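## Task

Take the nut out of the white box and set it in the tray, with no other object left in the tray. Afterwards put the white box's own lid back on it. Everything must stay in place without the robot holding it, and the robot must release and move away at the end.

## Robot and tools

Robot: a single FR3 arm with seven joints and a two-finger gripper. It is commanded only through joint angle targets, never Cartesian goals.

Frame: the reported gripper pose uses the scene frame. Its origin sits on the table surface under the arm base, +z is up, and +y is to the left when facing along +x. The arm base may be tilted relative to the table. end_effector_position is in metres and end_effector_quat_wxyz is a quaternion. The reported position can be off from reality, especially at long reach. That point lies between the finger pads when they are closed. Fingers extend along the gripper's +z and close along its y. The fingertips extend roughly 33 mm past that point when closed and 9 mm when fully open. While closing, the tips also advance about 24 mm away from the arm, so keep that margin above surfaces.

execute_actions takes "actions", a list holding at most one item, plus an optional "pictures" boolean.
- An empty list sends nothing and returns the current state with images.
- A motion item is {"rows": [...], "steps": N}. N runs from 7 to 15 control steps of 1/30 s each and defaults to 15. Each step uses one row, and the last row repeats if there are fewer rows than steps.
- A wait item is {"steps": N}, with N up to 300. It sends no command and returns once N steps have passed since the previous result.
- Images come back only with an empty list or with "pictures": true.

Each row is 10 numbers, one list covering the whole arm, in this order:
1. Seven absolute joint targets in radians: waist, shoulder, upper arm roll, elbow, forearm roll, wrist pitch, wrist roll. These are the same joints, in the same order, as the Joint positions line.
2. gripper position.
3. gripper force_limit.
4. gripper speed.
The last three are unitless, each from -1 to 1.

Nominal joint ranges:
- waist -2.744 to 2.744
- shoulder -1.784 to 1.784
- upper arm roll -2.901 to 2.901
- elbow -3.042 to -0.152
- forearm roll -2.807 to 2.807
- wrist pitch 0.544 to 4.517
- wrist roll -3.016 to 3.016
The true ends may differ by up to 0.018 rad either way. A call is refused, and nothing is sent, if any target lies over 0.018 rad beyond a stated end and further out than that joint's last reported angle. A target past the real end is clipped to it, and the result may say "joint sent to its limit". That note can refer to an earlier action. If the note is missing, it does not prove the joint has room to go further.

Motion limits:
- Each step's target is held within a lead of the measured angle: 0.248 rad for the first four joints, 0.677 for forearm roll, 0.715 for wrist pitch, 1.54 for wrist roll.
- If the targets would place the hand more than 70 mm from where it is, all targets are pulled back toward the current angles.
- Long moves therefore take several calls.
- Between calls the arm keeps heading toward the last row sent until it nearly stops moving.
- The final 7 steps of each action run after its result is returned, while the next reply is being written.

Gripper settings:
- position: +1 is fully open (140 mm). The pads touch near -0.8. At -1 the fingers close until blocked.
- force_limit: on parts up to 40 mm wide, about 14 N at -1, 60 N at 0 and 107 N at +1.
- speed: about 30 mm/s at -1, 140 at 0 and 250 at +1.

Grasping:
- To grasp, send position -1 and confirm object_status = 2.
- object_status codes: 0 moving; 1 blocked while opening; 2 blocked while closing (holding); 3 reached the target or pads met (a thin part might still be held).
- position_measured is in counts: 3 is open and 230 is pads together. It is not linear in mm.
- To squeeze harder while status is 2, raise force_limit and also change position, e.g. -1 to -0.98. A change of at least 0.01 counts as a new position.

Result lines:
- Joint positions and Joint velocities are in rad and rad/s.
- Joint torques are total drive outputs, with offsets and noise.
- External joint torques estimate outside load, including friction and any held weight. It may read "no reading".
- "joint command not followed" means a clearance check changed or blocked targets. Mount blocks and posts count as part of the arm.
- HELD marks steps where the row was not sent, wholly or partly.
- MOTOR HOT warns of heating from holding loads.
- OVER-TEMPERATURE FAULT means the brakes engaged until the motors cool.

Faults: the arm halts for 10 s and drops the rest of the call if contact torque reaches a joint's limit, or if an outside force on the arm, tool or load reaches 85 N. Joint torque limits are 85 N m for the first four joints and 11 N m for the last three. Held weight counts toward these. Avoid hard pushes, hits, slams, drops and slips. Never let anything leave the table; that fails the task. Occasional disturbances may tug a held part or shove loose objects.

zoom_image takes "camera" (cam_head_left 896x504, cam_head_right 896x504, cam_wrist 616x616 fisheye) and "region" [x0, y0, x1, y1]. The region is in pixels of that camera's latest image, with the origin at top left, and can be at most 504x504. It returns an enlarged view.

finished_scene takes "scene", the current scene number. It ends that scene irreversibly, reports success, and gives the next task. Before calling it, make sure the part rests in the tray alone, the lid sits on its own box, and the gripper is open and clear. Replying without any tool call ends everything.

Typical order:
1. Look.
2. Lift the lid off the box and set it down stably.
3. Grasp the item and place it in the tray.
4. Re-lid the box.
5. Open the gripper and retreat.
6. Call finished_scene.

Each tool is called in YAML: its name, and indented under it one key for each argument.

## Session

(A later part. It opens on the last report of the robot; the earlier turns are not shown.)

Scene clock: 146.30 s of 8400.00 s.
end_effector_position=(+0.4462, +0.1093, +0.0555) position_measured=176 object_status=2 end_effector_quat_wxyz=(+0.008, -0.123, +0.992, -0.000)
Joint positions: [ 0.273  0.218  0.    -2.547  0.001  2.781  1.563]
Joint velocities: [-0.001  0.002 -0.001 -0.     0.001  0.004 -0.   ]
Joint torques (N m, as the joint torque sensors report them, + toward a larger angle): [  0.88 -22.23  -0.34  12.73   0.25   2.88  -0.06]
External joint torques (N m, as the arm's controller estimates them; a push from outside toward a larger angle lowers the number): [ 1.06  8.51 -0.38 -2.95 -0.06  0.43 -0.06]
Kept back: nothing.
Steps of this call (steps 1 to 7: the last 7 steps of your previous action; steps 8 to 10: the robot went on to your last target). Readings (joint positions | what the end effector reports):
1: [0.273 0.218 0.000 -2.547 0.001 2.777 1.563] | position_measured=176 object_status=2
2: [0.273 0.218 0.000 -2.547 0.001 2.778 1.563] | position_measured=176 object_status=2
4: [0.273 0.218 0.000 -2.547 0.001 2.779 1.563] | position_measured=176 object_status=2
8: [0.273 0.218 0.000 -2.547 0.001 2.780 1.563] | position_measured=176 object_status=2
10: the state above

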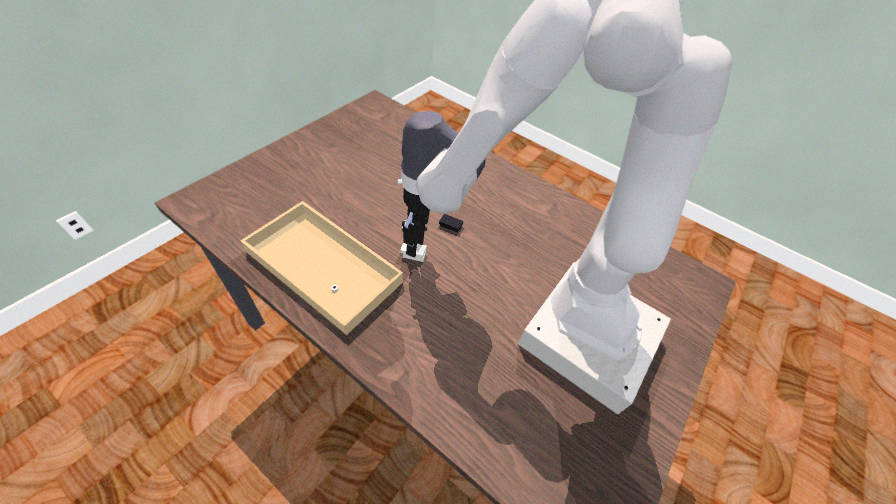

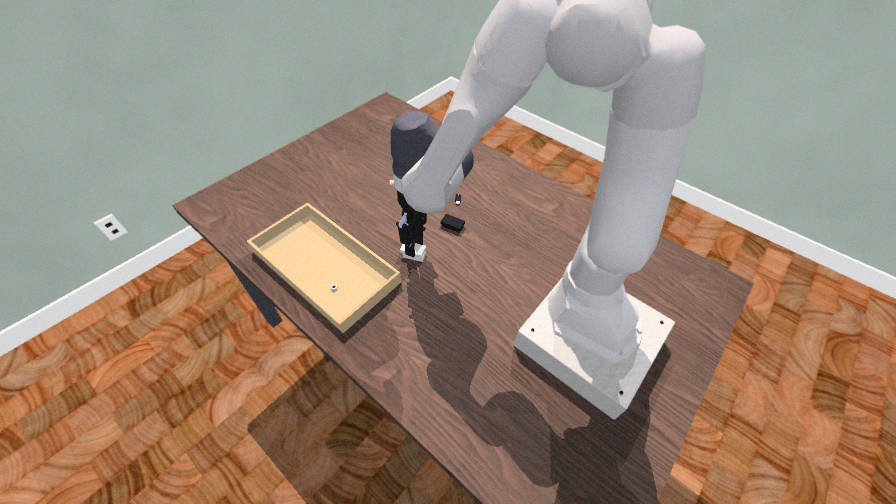

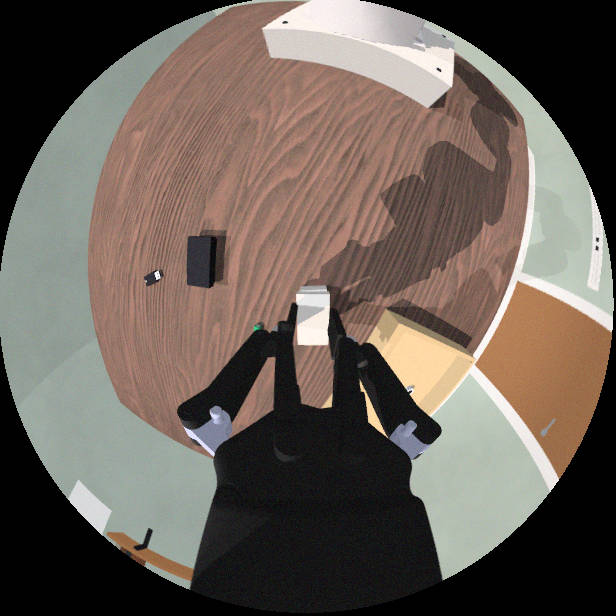

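execute_actions:
  actions:
    - {"rows":[[0.273,0.195,0,-2.551,0,2.75,1.564,-1,-0.3,-0.2],[0.273,0.195,0,-2.551,0,2.75,1.564,-1,-0.3,-0.2],[0.273,0.195,0,-2.551,0,2.75,1.564,-1,-0.3,-0.2],[0.273,0.195,0,-2.551,0,2.75,1.564,-1,-0.3,-0.2],[0.273,0.195,0,-2.551,0,2.75,1.564,-1,-0.3,-0.2],[0.273,0.195,0,-2.551,0,2.75,1.564,-1,-0.3,-0.2],[0.273,0.192,0,-2.571,0,2.763,1.564,-1,-0.3,-0.2]],"steps":15}

execute_actions:
  actions:
    - {"steps":15}
  pictures: true

zoom_image:
  camera: "cam_wrist"
  region: [270,250,360,350]

zoom_image:
  camera: "cam_head_left"
  region: [380,220,460,280]

Scene clock: 147.27 s of 8400.00 s.
end_effector_position=(+0.4426, +0.1084, +0.0619) position_measured=176 object_status=2 end_effector_quat_wxyz=(+0.006, -0.123, +0.992, -0.001)
Joint positions: [ 0.273  0.194  0.    -2.557  0.001  2.762  1.563]
Joint velocities: [ 0.001 -0.024 -0.001 -0.148  0.001 -0.001 -0.   ]
Joint torques (N m, as the joint torque sensors report them, + toward a larger angle): [  0.9  -30.04  -0.63  14.25   0.22   2.62  -0.06]
External joint torques (N m, as the arm's controller estimates them; a push from outside toward a larger angle lowers the number): [ 1.03 -1.01 -0.68 -1.95 -0.11  0.3  -0.06]
Steps of this call (steps 1 to 15: the robot went on to your last target; steps 16 to 21: nothing new was sent; steps 22 to 29: the first 8 steps of this action). Readings (joint positions | what the end effector reports):
22: [0.273 0.215 0.000 -2.548 0.001 2.777 1.563] | position_measured=176 object_status=2
23: [0.273 0.209 0.000 -2.549 0.001 2.773 1.563] | position_measured=176 object_status=2
25: [0.273 0.201 0.000 -2.549 0.001 2.766 1.563] | position_measured=176 object_status=2
29: the state above

Scene clock: 147.77 s of 8400.00 s.
end_effector_position=(+0.4356, +0.1067, +0.0584) position_measured=176 object_status=2 end_effector_quat_wxyz=(+0.001, -0.123, +0.992, -0.001)
Joint positions: [ 0.273  0.194  0.    -2.569  0.001  2.762  1.563]
Joint velocities: [-0.    -0.001 -0.    -0.001 -0.001 -0.     0.001]
Joint torques (N m, as the joint torque sensors report them, + toward a larger angle): [  1.81 -31.02  -1.    13.01   0.14   2.46  -0.03]
External joint torques (N m, as the arm's controller estimates them; a push from outside toward a larger angle lowers the number): [ 1.87 -1.04 -1.13 -2.7  -0.17  0.05 -0.03]
Kept back: nothing.
Steps of this call (steps 1 to 7: the last 7 steps of your previous action; steps 8 to 15: the robot went on to your last target). Readings (joint positions | what the end effector reports):
1: [0.273 0.194 0.000 -2.562 0.001 2.762 1.563] | position_measured=176 object_status=2
2: [0.273 0.194 0.000 -2.565 0.001 2.762 1.563] | position_measured=176 object_status=2
4: [0.273 0.194 0.000 -2.568 0.001 2.762 1.563] | position_measured=176 object_status=2
8: [0.273 0.194 0.000 -2.569 0.001 2.762 1.563] | position_measured=176 object_status=2
15: the state above

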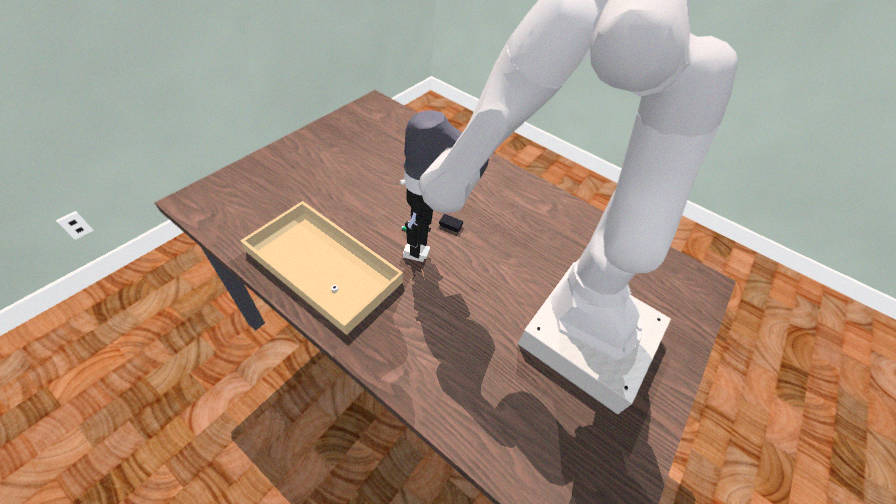

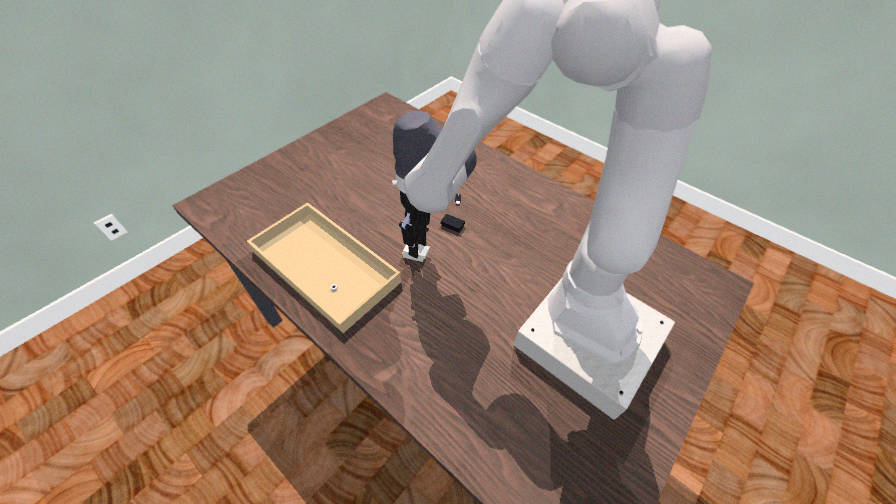

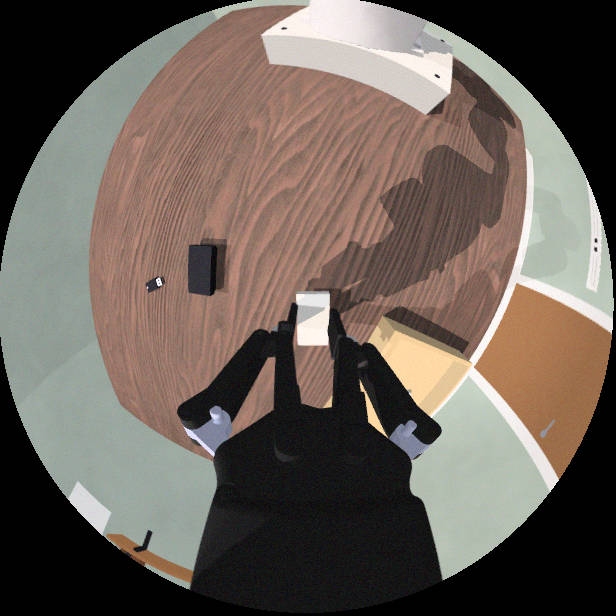

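Region (270, 250, 360, 350) of cam_wrist's 616x616 image, scaled by 5.040, with more detail than that image has; it fills the left 454 columns of this view, and the rest is white.

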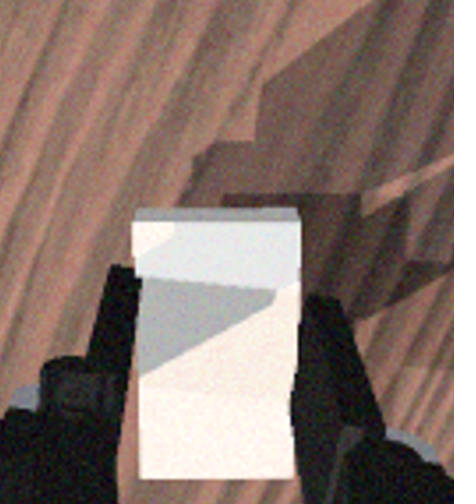

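Region (380, 220, 460, 280) of cam_head_left's 896x504 image, scaled by 6.300, with more detail than that image has; it fills the top 378 rows of this view, and the rest is white.

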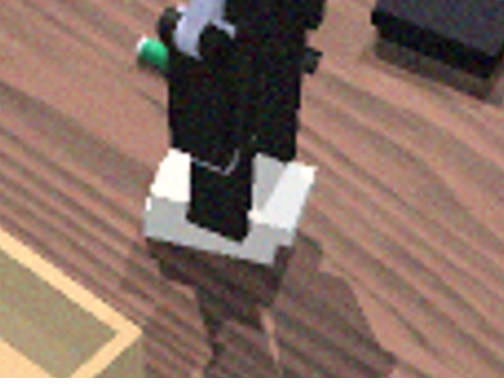

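execute_actions:
  actions:
    - {"rows":[[0.273,0.198,0,-2.549,0,2.75,1.564,-1,-0.3,-0.2]],"steps":15}

execute_actions:
  actions:
    - {"steps":12}
  pictures: true

zoom_image:
  camera: "cam_wrist"
  region: [270,250,360,350]

Scene clock: 148.77 s of 8400.00 s.
end_effector_position=(+0.4433, +0.1086, +0.0620) position_measured=176 object_status=2 end_effector_quat_wxyz=(+0.004, -0.123, +0.992, -0.001)
Joint positions: [ 0.273  0.196  0.    -2.551  0.001  2.755  1.563]
Joint velocities: [-0.001 -0.001  0.     0.005 -0.    -0.013  0.001]
Joint torques (N m, as the joint torque sensors report them, + toward a larger angle): [  0.85 -29.22  -0.64  15.61   0.26   1.97  -0.04]
External joint torques (N m, as the arm's controller estimates them; a push from outside toward a larger angle lowers the number): [ 0.98  0.97 -0.71 -0.19 -0.06 -0.43 -0.04]
Steps of this call (steps 1 to 15: the robot went on to your last target; steps 16 to 22: nothing new was sent; steps 23 to 30: the first 8 steps of this action). Readings (joint positions | what the end effector reports):
23: [0.273 0.195 0.000 -2.566 0.001 2.760 1.563] | position_measured=176 object_status=2
24: [0.273 0.196 0.000 -2.561 0.001 2.759 1.563] | position_measured=176 object_status=2
26: [0.273 0.196 0.000 -2.555 0.001 2.757 1.563] | position_measured=176 object_status=2
30: the state above

Scene clock: 149.17 s of 8400.00 s.
end_effector_position=(+0.4428, +0.1085, +0.0618) position_measured=176 object_status=2 end_effector_quat_wxyz=(+0.003, -0.123, +0.992, -0.001)
Joint positions: [ 0.273  0.196  0.    -2.551  0.001  2.753  1.563]
Joint velocities: [ 0.001 -0.001  0.    -0.001 -0.001 -0.002 -0.002]
Joint torques (N m, as the joint torque sensors report them, + toward a larger angle): [  0.93 -29.06  -0.13  16.18   0.24   2.18  -0.03]
External joint torques (N m, as the arm's controller estimates them; a push from outside toward a larger angle lowers the number): [ 0.96  1.3  -0.29  0.2  -0.07 -0.25 -0.03]
Kept back: nothing.
Steps of this call (steps 1 to 7: the last 7 steps of your previous action; steps 8 to 12: the robot went on to your last target). Readings (joint positions | what the end effector reports):
1: [0.273 0.196 0.000 -2.551 0.001 2.754 1.563] | position_measured=176 object_status=2
2: [0.273 0.196 0.000 -2.551 0.001 2.754 1.563] | position_measured=176 object_status=2
4: [0.273 0.196 0.000 -2.551 0.001 2.754 1.563] | position_measured=176 object_status=2
8: [0.273 0.196 0.000 -2.551 0.001 2.753 1.563] | position_measured=176 object_status=2
12: the state above

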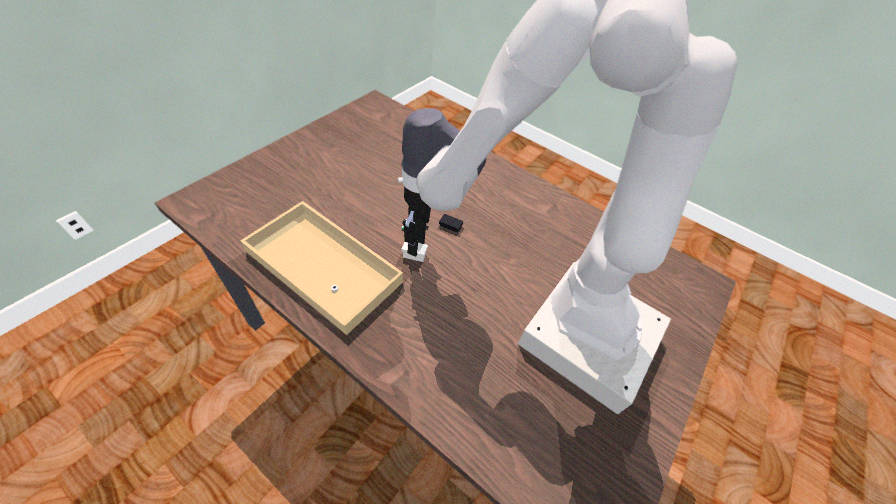

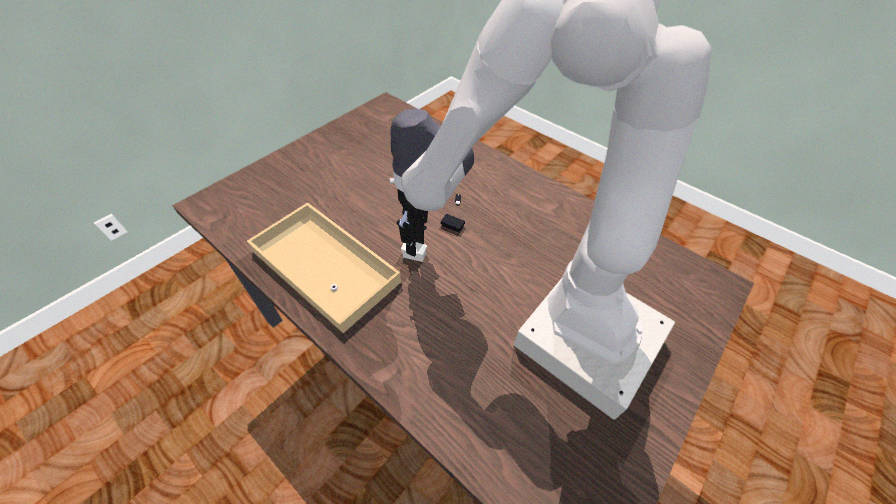

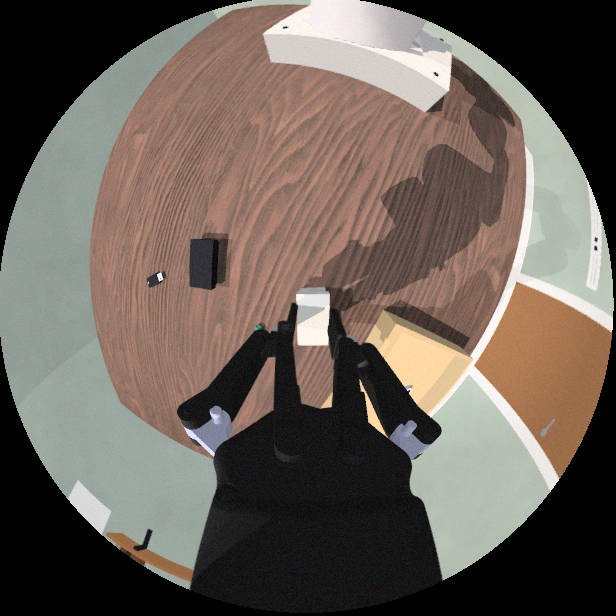

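Region (270, 250, 360, 350) of cam_wrist's 616x616 image, scaled by 5.040, with more detail than that image has; it fills the left 454 columns of this view, and the rest is white.

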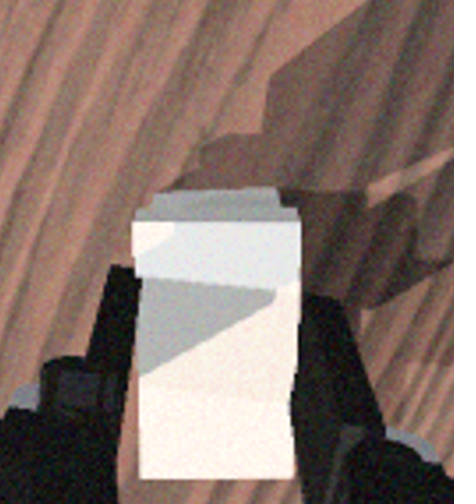

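execute_actions:
  actions:
    - {"rows":[[0.273,0.210,0,-2.551,0,2.763,1.564,-1,-0.3,-0.2],[0.273,0.210,0,-2.551,0,2.763,1.564,-1,-0.3,-0.2],[0.273,0.210,0,-2.551,0,2.763,1.564,-1,-0.3,-0.2],[0.273,0.210,0,-2.551,0,2.763,1.564,-1,-0.3,-0.2],[0.273,0.210,0,-2.551,0,2.763,1.564,-1,-0.3,-0.2],[0.273,0.210,0,-2.551,0,2.763,1.564,-1,-0.3,-0.2],[0.273,0.228,0,-2.551,0,2.777,1.564,-1,-0.3,-0.2]],"steps":15}

execute_actions:
  actions:
    - {"steps":15}
  pictures: true

zoom_image:
  camera: "cam_wrist"
  region: [270,250,360,350]

zoom_image:
  camera: "cam_head_left"
  region: [380,220,460,280]

Scene clock: 150.83 s of 8400.00 s.
end_effector_position=(+0.4407, +0.1080, +0.0549) position_measured=176 object_status=2 end_effector_quat_wxyz=(+0.000, -0.123, +0.992, -0.001)
Joint positions: [ 0.273  0.214  0.001 -2.55   0.001  2.764  1.563]
Joint velocities: [ 0.001  0.073  0.012  0.009 -0.001  0.094  0.002]
Joint torques (N m, as the joint torque sensors report them, + toward a larger angle): [  0.86 -25.81  -0.79  13.46   0.16   2.11  -0.08]
External joint torques (N m, as the arm's controller estimates them; a push from outside toward a larger angle lowers the number): [ 0.44  6.63 -0.95 -3.42 -0.1  -0.55 -0.08]
Steps of this call (steps 1 to 15: the robot went on to your last target; steps 16 to 42: nothing new was sent; steps 43 to 50: the first 8 steps of this action). Readings (joint positions | what the end effector reports):
43: [0.273 0.198 0.000 -2.551 0.001 2.754 1.563] | position_measured=176 object_status=2
44: [0.273 0.201 0.000 -2.551 0.001 2.755 1.563] | position_measured=176 object_status=2
46: [0.273 0.206 0.000 -2.551 0.001 2.757 1.563] | position_measured=176 object_status=2
50: the state above

Scene clock: 151.33 s of 8400.00 s.
end_effector_position=(+0.4398, +0.1081, +0.0505) position_measured=176 object_status=2 end_effector_quat_wxyz=(-0.001, -0.123, +0.992, -0.001)
Joint positions: [ 0.273  0.226  0.001 -2.55   0.001  2.774  1.563]
Joint velocities: [ 0.001  0.     0.     0.    -0.001  0.003  0.001]
Joint torques (N m, as the joint torque sensors report them, + toward a larger angle): [  1.02 -29.34  -0.44  13.78   0.18   2.69   0.  ]
External joint torques (N m, as the arm's controller estimates them; a push from outside toward a larger angle lowers the number): [ 1.08  1.36 -0.6  -1.65 -0.11  0.28  0.  ]
Kept back: nothing.
Steps of this call (steps 1 to 7: the last 7 steps of your previous action; steps 8 to 15: the robot went on to your last target). Readings (joint positions | what the end effector reports):
1: [0.273 0.216 0.001 -2.550 0.001 2.767 1.563] | position_measured=176 object_status=2
2: [0.273 0.218 0.001 -2.550 0.001 2.769 1.563] | position_measured=176 object_status=2
4: [0.273 0.223 0.001 -2.550 0.001 2.770 1.563] | position_measured=176 object_status=2
8: [0.273 0.226 0.001 -2.550 0.001 2.772 1.563] | position_measured=176 object_status=2
15: the state above

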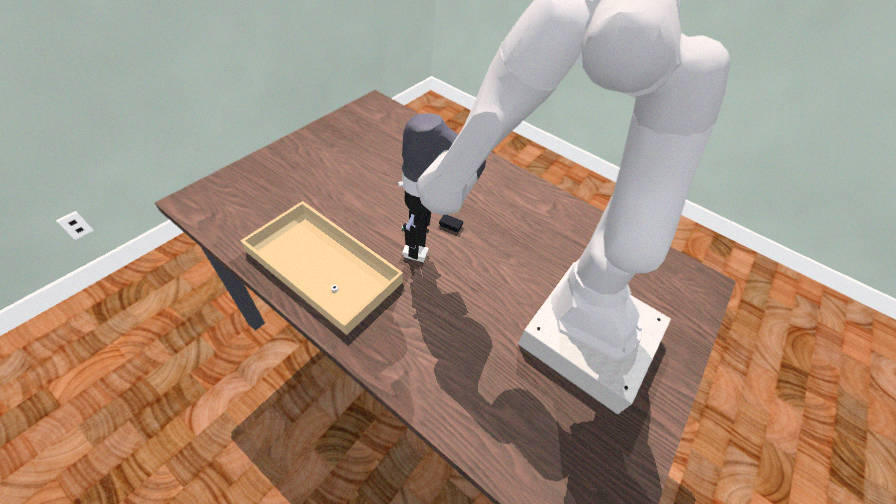

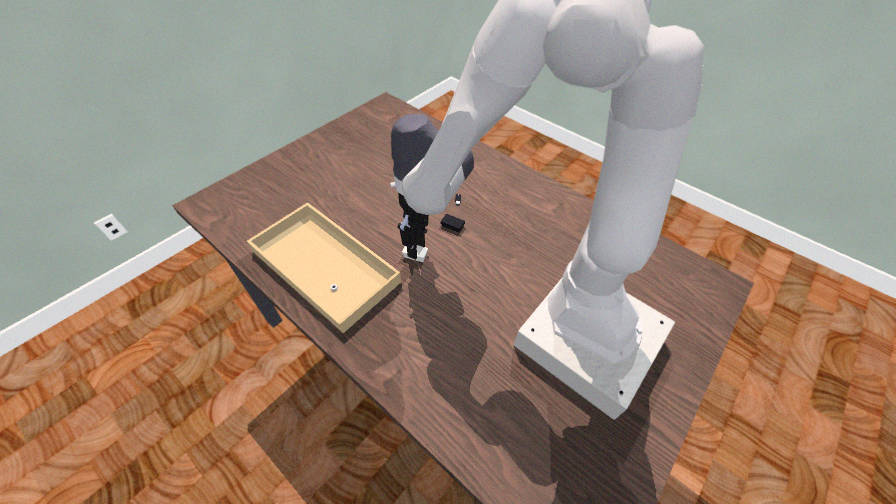

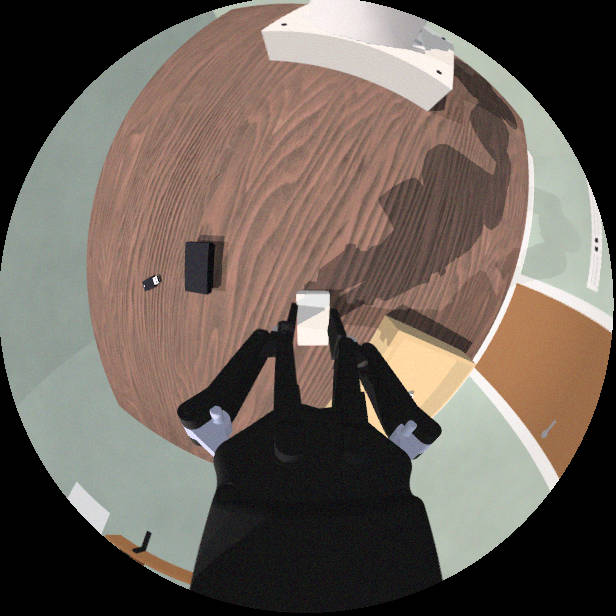

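Region (270, 250, 360, 350) of cam_wrist's 616x616 image, scaled by 5.040, with more detail than that image has; it fills the left 454 columns of this view, and the rest is white.

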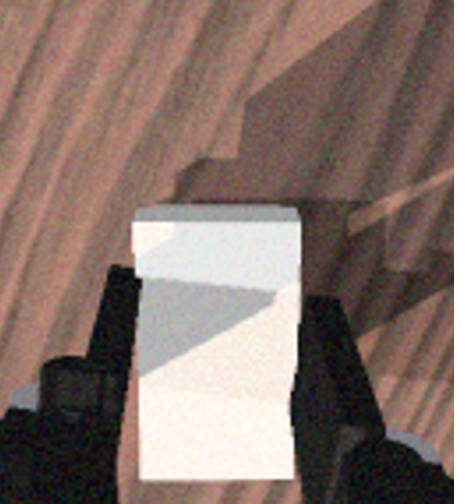

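Region (380, 220, 460, 280) of cam_head_left's 896x504 image, scaled by 6.300, with more detail than that image has; it fills the top 378 rows of this view, and the rest is white.

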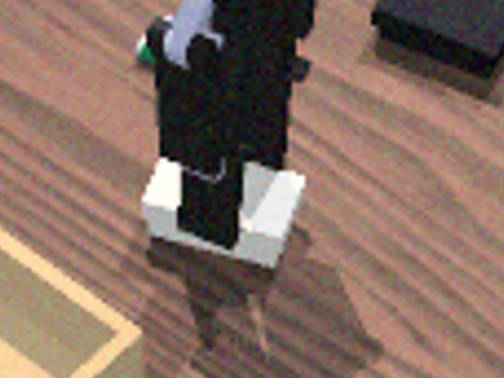

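It slipped past the rim (z .0505). Lower a little more until contact, then release.

execute_actions:
  actions:
    - {"rows":[[0.273,0.238,0,-2.551,0,2.787,1.564,-1,-0.3,-0.2]],"steps":15}

execute_actions:
  actions:
    - {"steps":8}

Scene clock: 151.77 s of 8400.00 s.
end_effector_position=(+0.4389, +0.1078, +0.0467) position_measured=176 object_status=2 end_effector_quat_wxyz=(-0.001, -0.123, +0.992, -0.001)
Joint positions: [ 0.273  0.236  0.001 -2.55   0.001  2.782  1.563]
Joint velocities: [-0.001  0.     0.001 -0.    -0.     0.012 -0.   ]
Joint torques (N m, as the joint torque sensors report them, + toward a larger angle): [  0.82 -30.84  -0.92  13.81   0.16   2.86  -0.03]
External joint torques (N m, as the arm's controller estimates them; a push from outside toward a larger angle lowers the number): [ 0.94  0.22 -1.04 -1.55 -0.13  0.45 -0.03]
Steps of this call (steps 1 to 5: the robot went on to your last target; steps 6 to 13: the first 8 steps of this action). Readings (joint positions | what the end effector reports):
6: [0.273 0.228 0.001 -2.550 0.001 2.776 1.563] | position_measured=176 object_status=2
7: [0.273 0.230 0.001 -2.550 0.001 2.778 1.563] | position_measured=176 object_status=2
9: [0.273 0.234 0.001 -2.550 0.001 2.780 1.563] | position_measured=176 object_status=2
13: the state above

Scene clock: 152.03 s of 8400.00 s.
end_effector_position=(+0.4394, +0.1079, +0.0468) position_measured=176 object_status=2 end_effector_quat_wxyz=(-0.001, -0.123, +0.992, -0.001)
Joint positions: [ 0.273  0.236  0.001 -2.55   0.001  2.784  1.563]
Joint velocities: [ 0.001  0.    -0.001  0.     0.001  0.002 -0.001]
Joint torques (N m, as the joint torque sensors report them, + toward a larger angle): [  0.09 -29.66  -1.09  13.39   0.22   2.83  -0.09]
External joint torques (N m, as the arm's controller estimates them; a push from outside toward a larger angle lowers the number): [ 0.19  1.23 -1.22 -1.89 -0.07  0.42 -0.09]
Kept back: nothing.
Steps of this call (steps 1 to 7: the last 7 steps of your previous action; step 8: the robot went on to your last target). Readings (joint positions | what the end effector reports):
1: [0.273 0.236 0.001 -2.550 0.001 2.783 1.563] | position_measured=176 object_status=2
2: [0.273 0.236 0.001 -2.550 0.001 2.783 1.563] | position_measured=176 object_status=2
4: [0.273 0.236 0.001 -2.550 0.001 2.783 1.563] | position_measured=176 object_status=2
8: the state above

execute_actions:
  actions:
    - {"rows":[[0.273,0.246,0,-2.551,0,2.795,1.564,-1,-0.3,-0.2]],"steps":15}

execute_actions:
  actions:
    - {"steps":8}

Scene clock: 152.47 s of 8400.00 s.
end_effector_position=(+0.4400, +0.1081, +0.0453) position_measured=176 object_status=2 end_effector_quat_wxyz=(+0.001, -0.123, +0.992, -0.001)
Joint positions: [ 0.273  0.241  0.001 -2.55   0.001  2.791  1.563]
Joint velocities: [-0.     0.002  0.     0.     0.     0.01  -0.001]
Joint torques (N m, as the joint torque sensors report them, + toward a larger angle): [  1.1  -28.21  -0.27  13.8    0.14   2.91  -0.03]
External joint torques (N m, as the arm's controller estimates them; a push from outside toward a larger angle lowers the number): [ 1.17  2.75 -0.45 -1.39 -0.15  0.5  -0.03]
Steps of this call (steps 1 to 5: the robot went on to your last target; steps 6 to 13: the first 8 steps of this action). Readings (joint positions | what the end effector reports):
6: [0.273 0.237 0.001 -2.550 0.001 2.786 1.563] | position_measured=176 object_status=2
7: [0.273 0.239 0.001 -2.550 0.001 2.787 1.563] | position_measured=176 object_status=2
9: [0.273 0.241 0.001 -2.550 0.001 2.789 1.563] | position_measured=176 object_status=2
13: the state above

Scene clock: 152.73 s of 8400.00 s.
end_effector_position=(+0.4403, +0.1081, +0.0453) position_measured=176 object_status=2 end_effector_quat_wxyz=(+0.001, -0.123, +0.992, -0.001)
Joint positions: [ 0.273  0.241  0.001 -2.55   0.001  2.792  1.563]
Joint velocities: [-0.001  0.001 -0.    -0.002 -0.     0.001  0.   ]
Joint torques (N m, as the joint torque sensors report them, + toward a larger angle): [  0.71 -27.3   -0.08  13.6    0.1    2.76  -0.19]
External joint torques (N m, as the arm's controller estimates them; a push from outside toward a larger angle lowers the number): [ 0.82  3.67 -0.22 -1.57 -0.18  0.35 -0.19]
Kept back: nothing.
Steps of this call (steps 1 to 7: the last 7 steps of your previous action; step 8: the robot went on to your last target). Readings (joint positions | what the end effector reports):
1: [0.273 0.241 0.001 -2.550 0.001 2.791 1.563] | position_measured=176 object_status=2
2: [0.273 0.241 0.001 -2.550 0.001 2.792 1.563] | position_measured=176 object_status=2
4: [0.273 0.241 0.001 -2.550 0.001 2.792 1.563] | position_measured=176 object_status=2
8: the state above

Seated at .0453. Release and lift.

execute_actions:
  actions:
    - {"rows":[[0.273,0.241,0,-2.551,0,2.792,1.564,0.0,-0.3,-0.2]],"steps":15}

execute_actions:
  actions:
    - {"rows":[[0.273,0.241,0,-2.551,0,2.792,1.564,0.0,-0.3,-0.2],[0.273,0.241,0,-2.551,0,2.792,1.564,0.0,-0.3,-0.2],[0.273,0.241,0,-2.551,0,2.792,1.564,0.0,-0.3,-0.2],[0.273,0.241,0,-2.551,0,2.792,1.564,0.0,-0.3,-0.2],[0.273,0.0,0,-2.55,0,2.56,1.564,0.0,-0.3,-0.2]],"steps":15}

execute_actions:
  actions:
    - {"rows":[[0.2,-0.2,0,-2.45,0,2.3,1.564,0.0,-0.3,-0.2]],"steps":15}

execute_actions:
  actions:
    - {"steps":10}
  pictures: true

zoom_image:
  camera: "cam_head_left"
  region: [380,220,460,280]

Scene clock: 153.43 s of 8400.00 s.
end_effector_position=(+0.4404, +0.1082, +0.0454) position_measured=133 object_status=0 end_effector_quat_wxyz=(+0.001, -0.123, +0.992, -0.001)
Joint positions: [ 0.273  0.241  0.001 -2.55   0.001  2.793  1.563]
Joint velocities: [ 0.001 -0.001 -0.     0.001  0.001 -0.001 -0.   ]
Joint torques (N m, as the joint torque sensors report them, + toward a larger angle): [  0.34 -30.4   -0.92  13.82   0.17   2.44  -0.05]
External joint torques (N m, as the arm's controller estimates them; a push from outside toward a larger angle lowers the number): [ 0.37  0.64 -1.12 -1.43 -0.11  0.02 -0.05]
Steps of this call (steps 1 to 13: the robot went on to your last target; steps 14 to 21: the first 8 steps of this action). Readings (joint positions | what the end effector reports):
14: [0.273 0.241 0.001 -2.550 0.001 2.793 1.563] | position_measured=176 object_status=0
15: [0.273 0.241 0.001 -2.550 0.001 2.793 1.563] | position_measured=176 object_status=0
17: [0.273 0.241 0.001 -2.550 0.001 2.793 1.563] | position_measured=159 object_status=0
21: the state above

Scene clock: 153.93 s of 8400.00 s.
end_effector_position=(+0.4552, +0.1119, +0.1098) position_measured=129 object_status=3 end_effector_quat_wxyz=(+0.024, -0.123, +0.992, +0.001)
Joint positions: [ 0.273  0.074  0.001 -2.555  0.001  2.676  1.563]
Joint velocities: [ 0.001 -1.216  0.001  0.201 -0.001 -0.621 -0.   ]
Joint torques (N m, as the joint torque sensors report them, + toward a larger angle): [  0.79 -11.91  -0.67   9.8    0.24   0.42   0.  ]
External joint torques (N m, as the arm's controller estimates them; a push from outside toward a larger angle lowers the number): [ 1.04 -0.86 -0.48  0.44 -0.2  -0.59  0.01]
Steps of this call (steps 1 to 7: the last 7 steps of your previous action; steps 8 to 15: the first 8 steps of this action). Readings (joint positions | what the end effector reports):
8: [0.273 0.241 0.001 -2.550 0.001 2.793 1.563] | position_measured=129 object_status=3
9: [0.273 0.241 0.001 -2.550 0.001 2.793 1.563] | position_measured=129 object_status=3
11: [0.273 0.241 0.001 -2.550 0.001 2.793 1.563] | position_measured=129 object_status=3
15: the state above

Scene clock: 154.43 s of 8400.00 s.
end_effector_position=(+0.4905, +0.0849, +0.2537) position_measured=129 object_status=3 end_effector_quat_wxyz=(+0.066, -0.088, +0.994, +0.004)
Joint positions: [ 0.204 -0.198 -0.002 -2.449  0.001  2.381  1.563]
Joint velocities: [-0.065 -0.189 -0.003  0.086  0.001 -0.428 -0.   ]
Joint torques (N m, as the joint torque sensors report them, + toward a larger angle): [  0.65 -14.59   1.06  15.93   0.54   1.23  -0.04]
External joint torques (N m, as the arm's controller estimates them; a push from outside toward a larger angle lowers the number): [-1.23 -1.01 -0.68  0.09  0.01 -0.38 -0.04]
Steps of this call (steps 1 to 7: the last 7 steps of your previous action; steps 8 to 15: the first 8 steps of this action). Readings (joint positions | what the end effector reports):
8: [0.266 -0.014 0.004 -2.542 0.001 2.562 1.563] | position_measured=129 object_status=3
9: [0.255 -0.045 0.005 -2.530 0.001 2.528 1.563] | position_measured=129 object_status=3
11: [0.230 -0.116 0.003 -2.493 0.001 2.463 1.563] | position_measured=129 object_status=3
15: the state above

Scene clock: 154.77 s of 8400.00 s.
end_effector_position=(+0.4706, +0.0808, +0.2473) position_measured=129 object_status=3 end_effector_quat_wxyz=(+0.034, -0.088, +0.996, +0.002)
Joint positions: [ 0.203 -0.201 -0.001 -2.448  0.001  2.313  1.563]
Joint velocities: [-0.     0.     0.    -0.001  0.001 -0.066 -0.001]
Joint torques (N m, as the joint torque sensors report them, + toward a larger angle): [ -1.4  -22.58   0.26  20.83   0.58   2.29  -0.11]
External joint torques (N m, as the arm's controller estimates them; a push from outside toward a larger angle lowers the number): [-1.33  0.94  0.52 -2.   -0.06 -0.31 -0.11]
Kept back: nothing.
Steps of this call (steps 1 to 7: the last 7 steps of your previous action; steps 8 to 10: the robot went on to your last target). Readings (joint positions | what the end effector reports):
1: [0.203 -0.202 -0.002 -2.447 0.001 2.368 1.563] | position_measured=129 object_status=3
2: [0.203 -0.203 -0.002 -2.447 0.001 2.357 1.563] | position_measured=129 object_status=3
4: [0.203 -0.202 -0.002 -2.448 0.001 2.339 1.563] | position_measured=129 object_status=3
8: [0.203 -0.201 -0.001 -2.448 0.001 2.319 1.563] | position_measured=129 object_status=3
10: the state above

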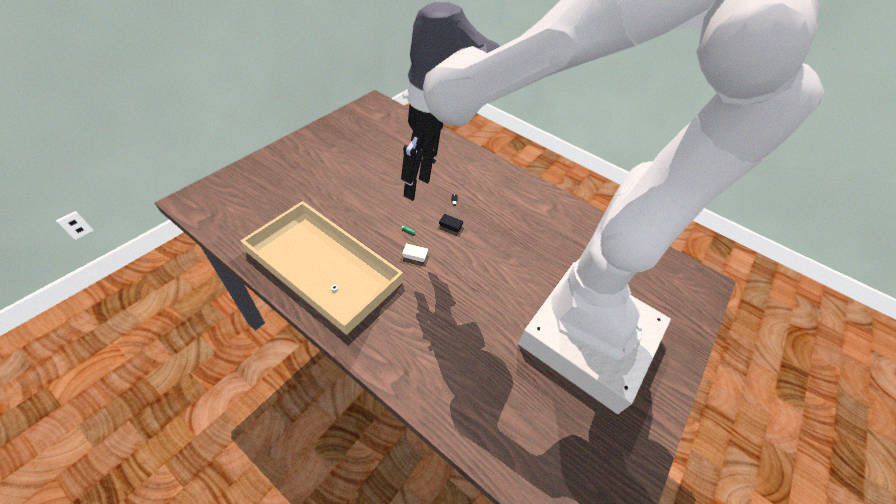

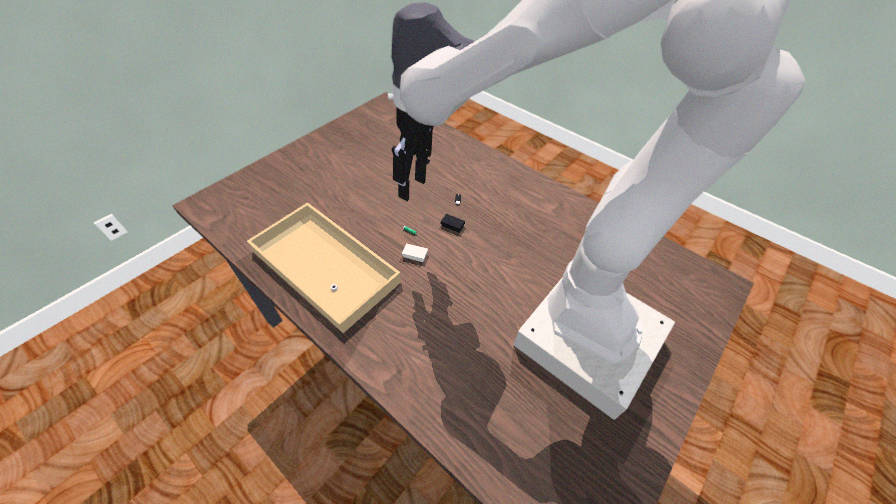

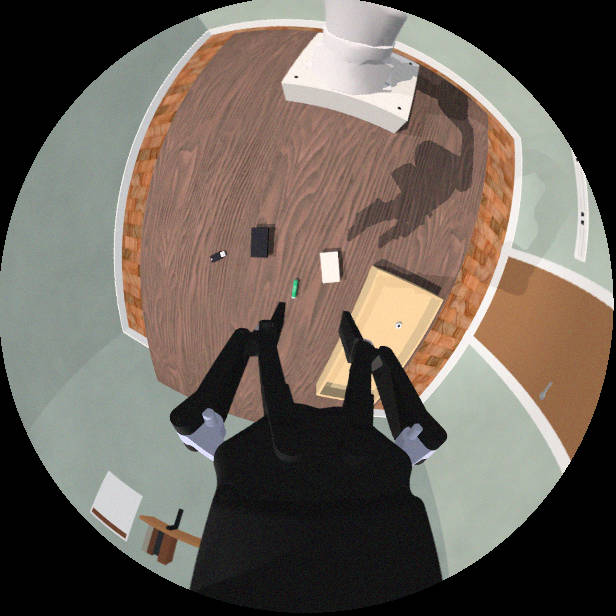

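Region (380, 220, 460, 280) of cam_head_left's 896x504 image, scaled by 6.300, with more detail than that image has; it fills the top 378 rows of this view, and the rest is white.

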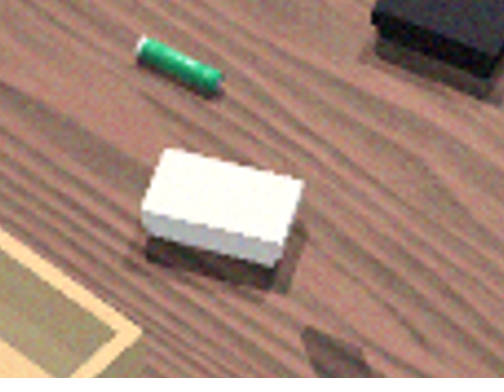

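finished_scene:
  scene: 1

The scene is finished: the task was done.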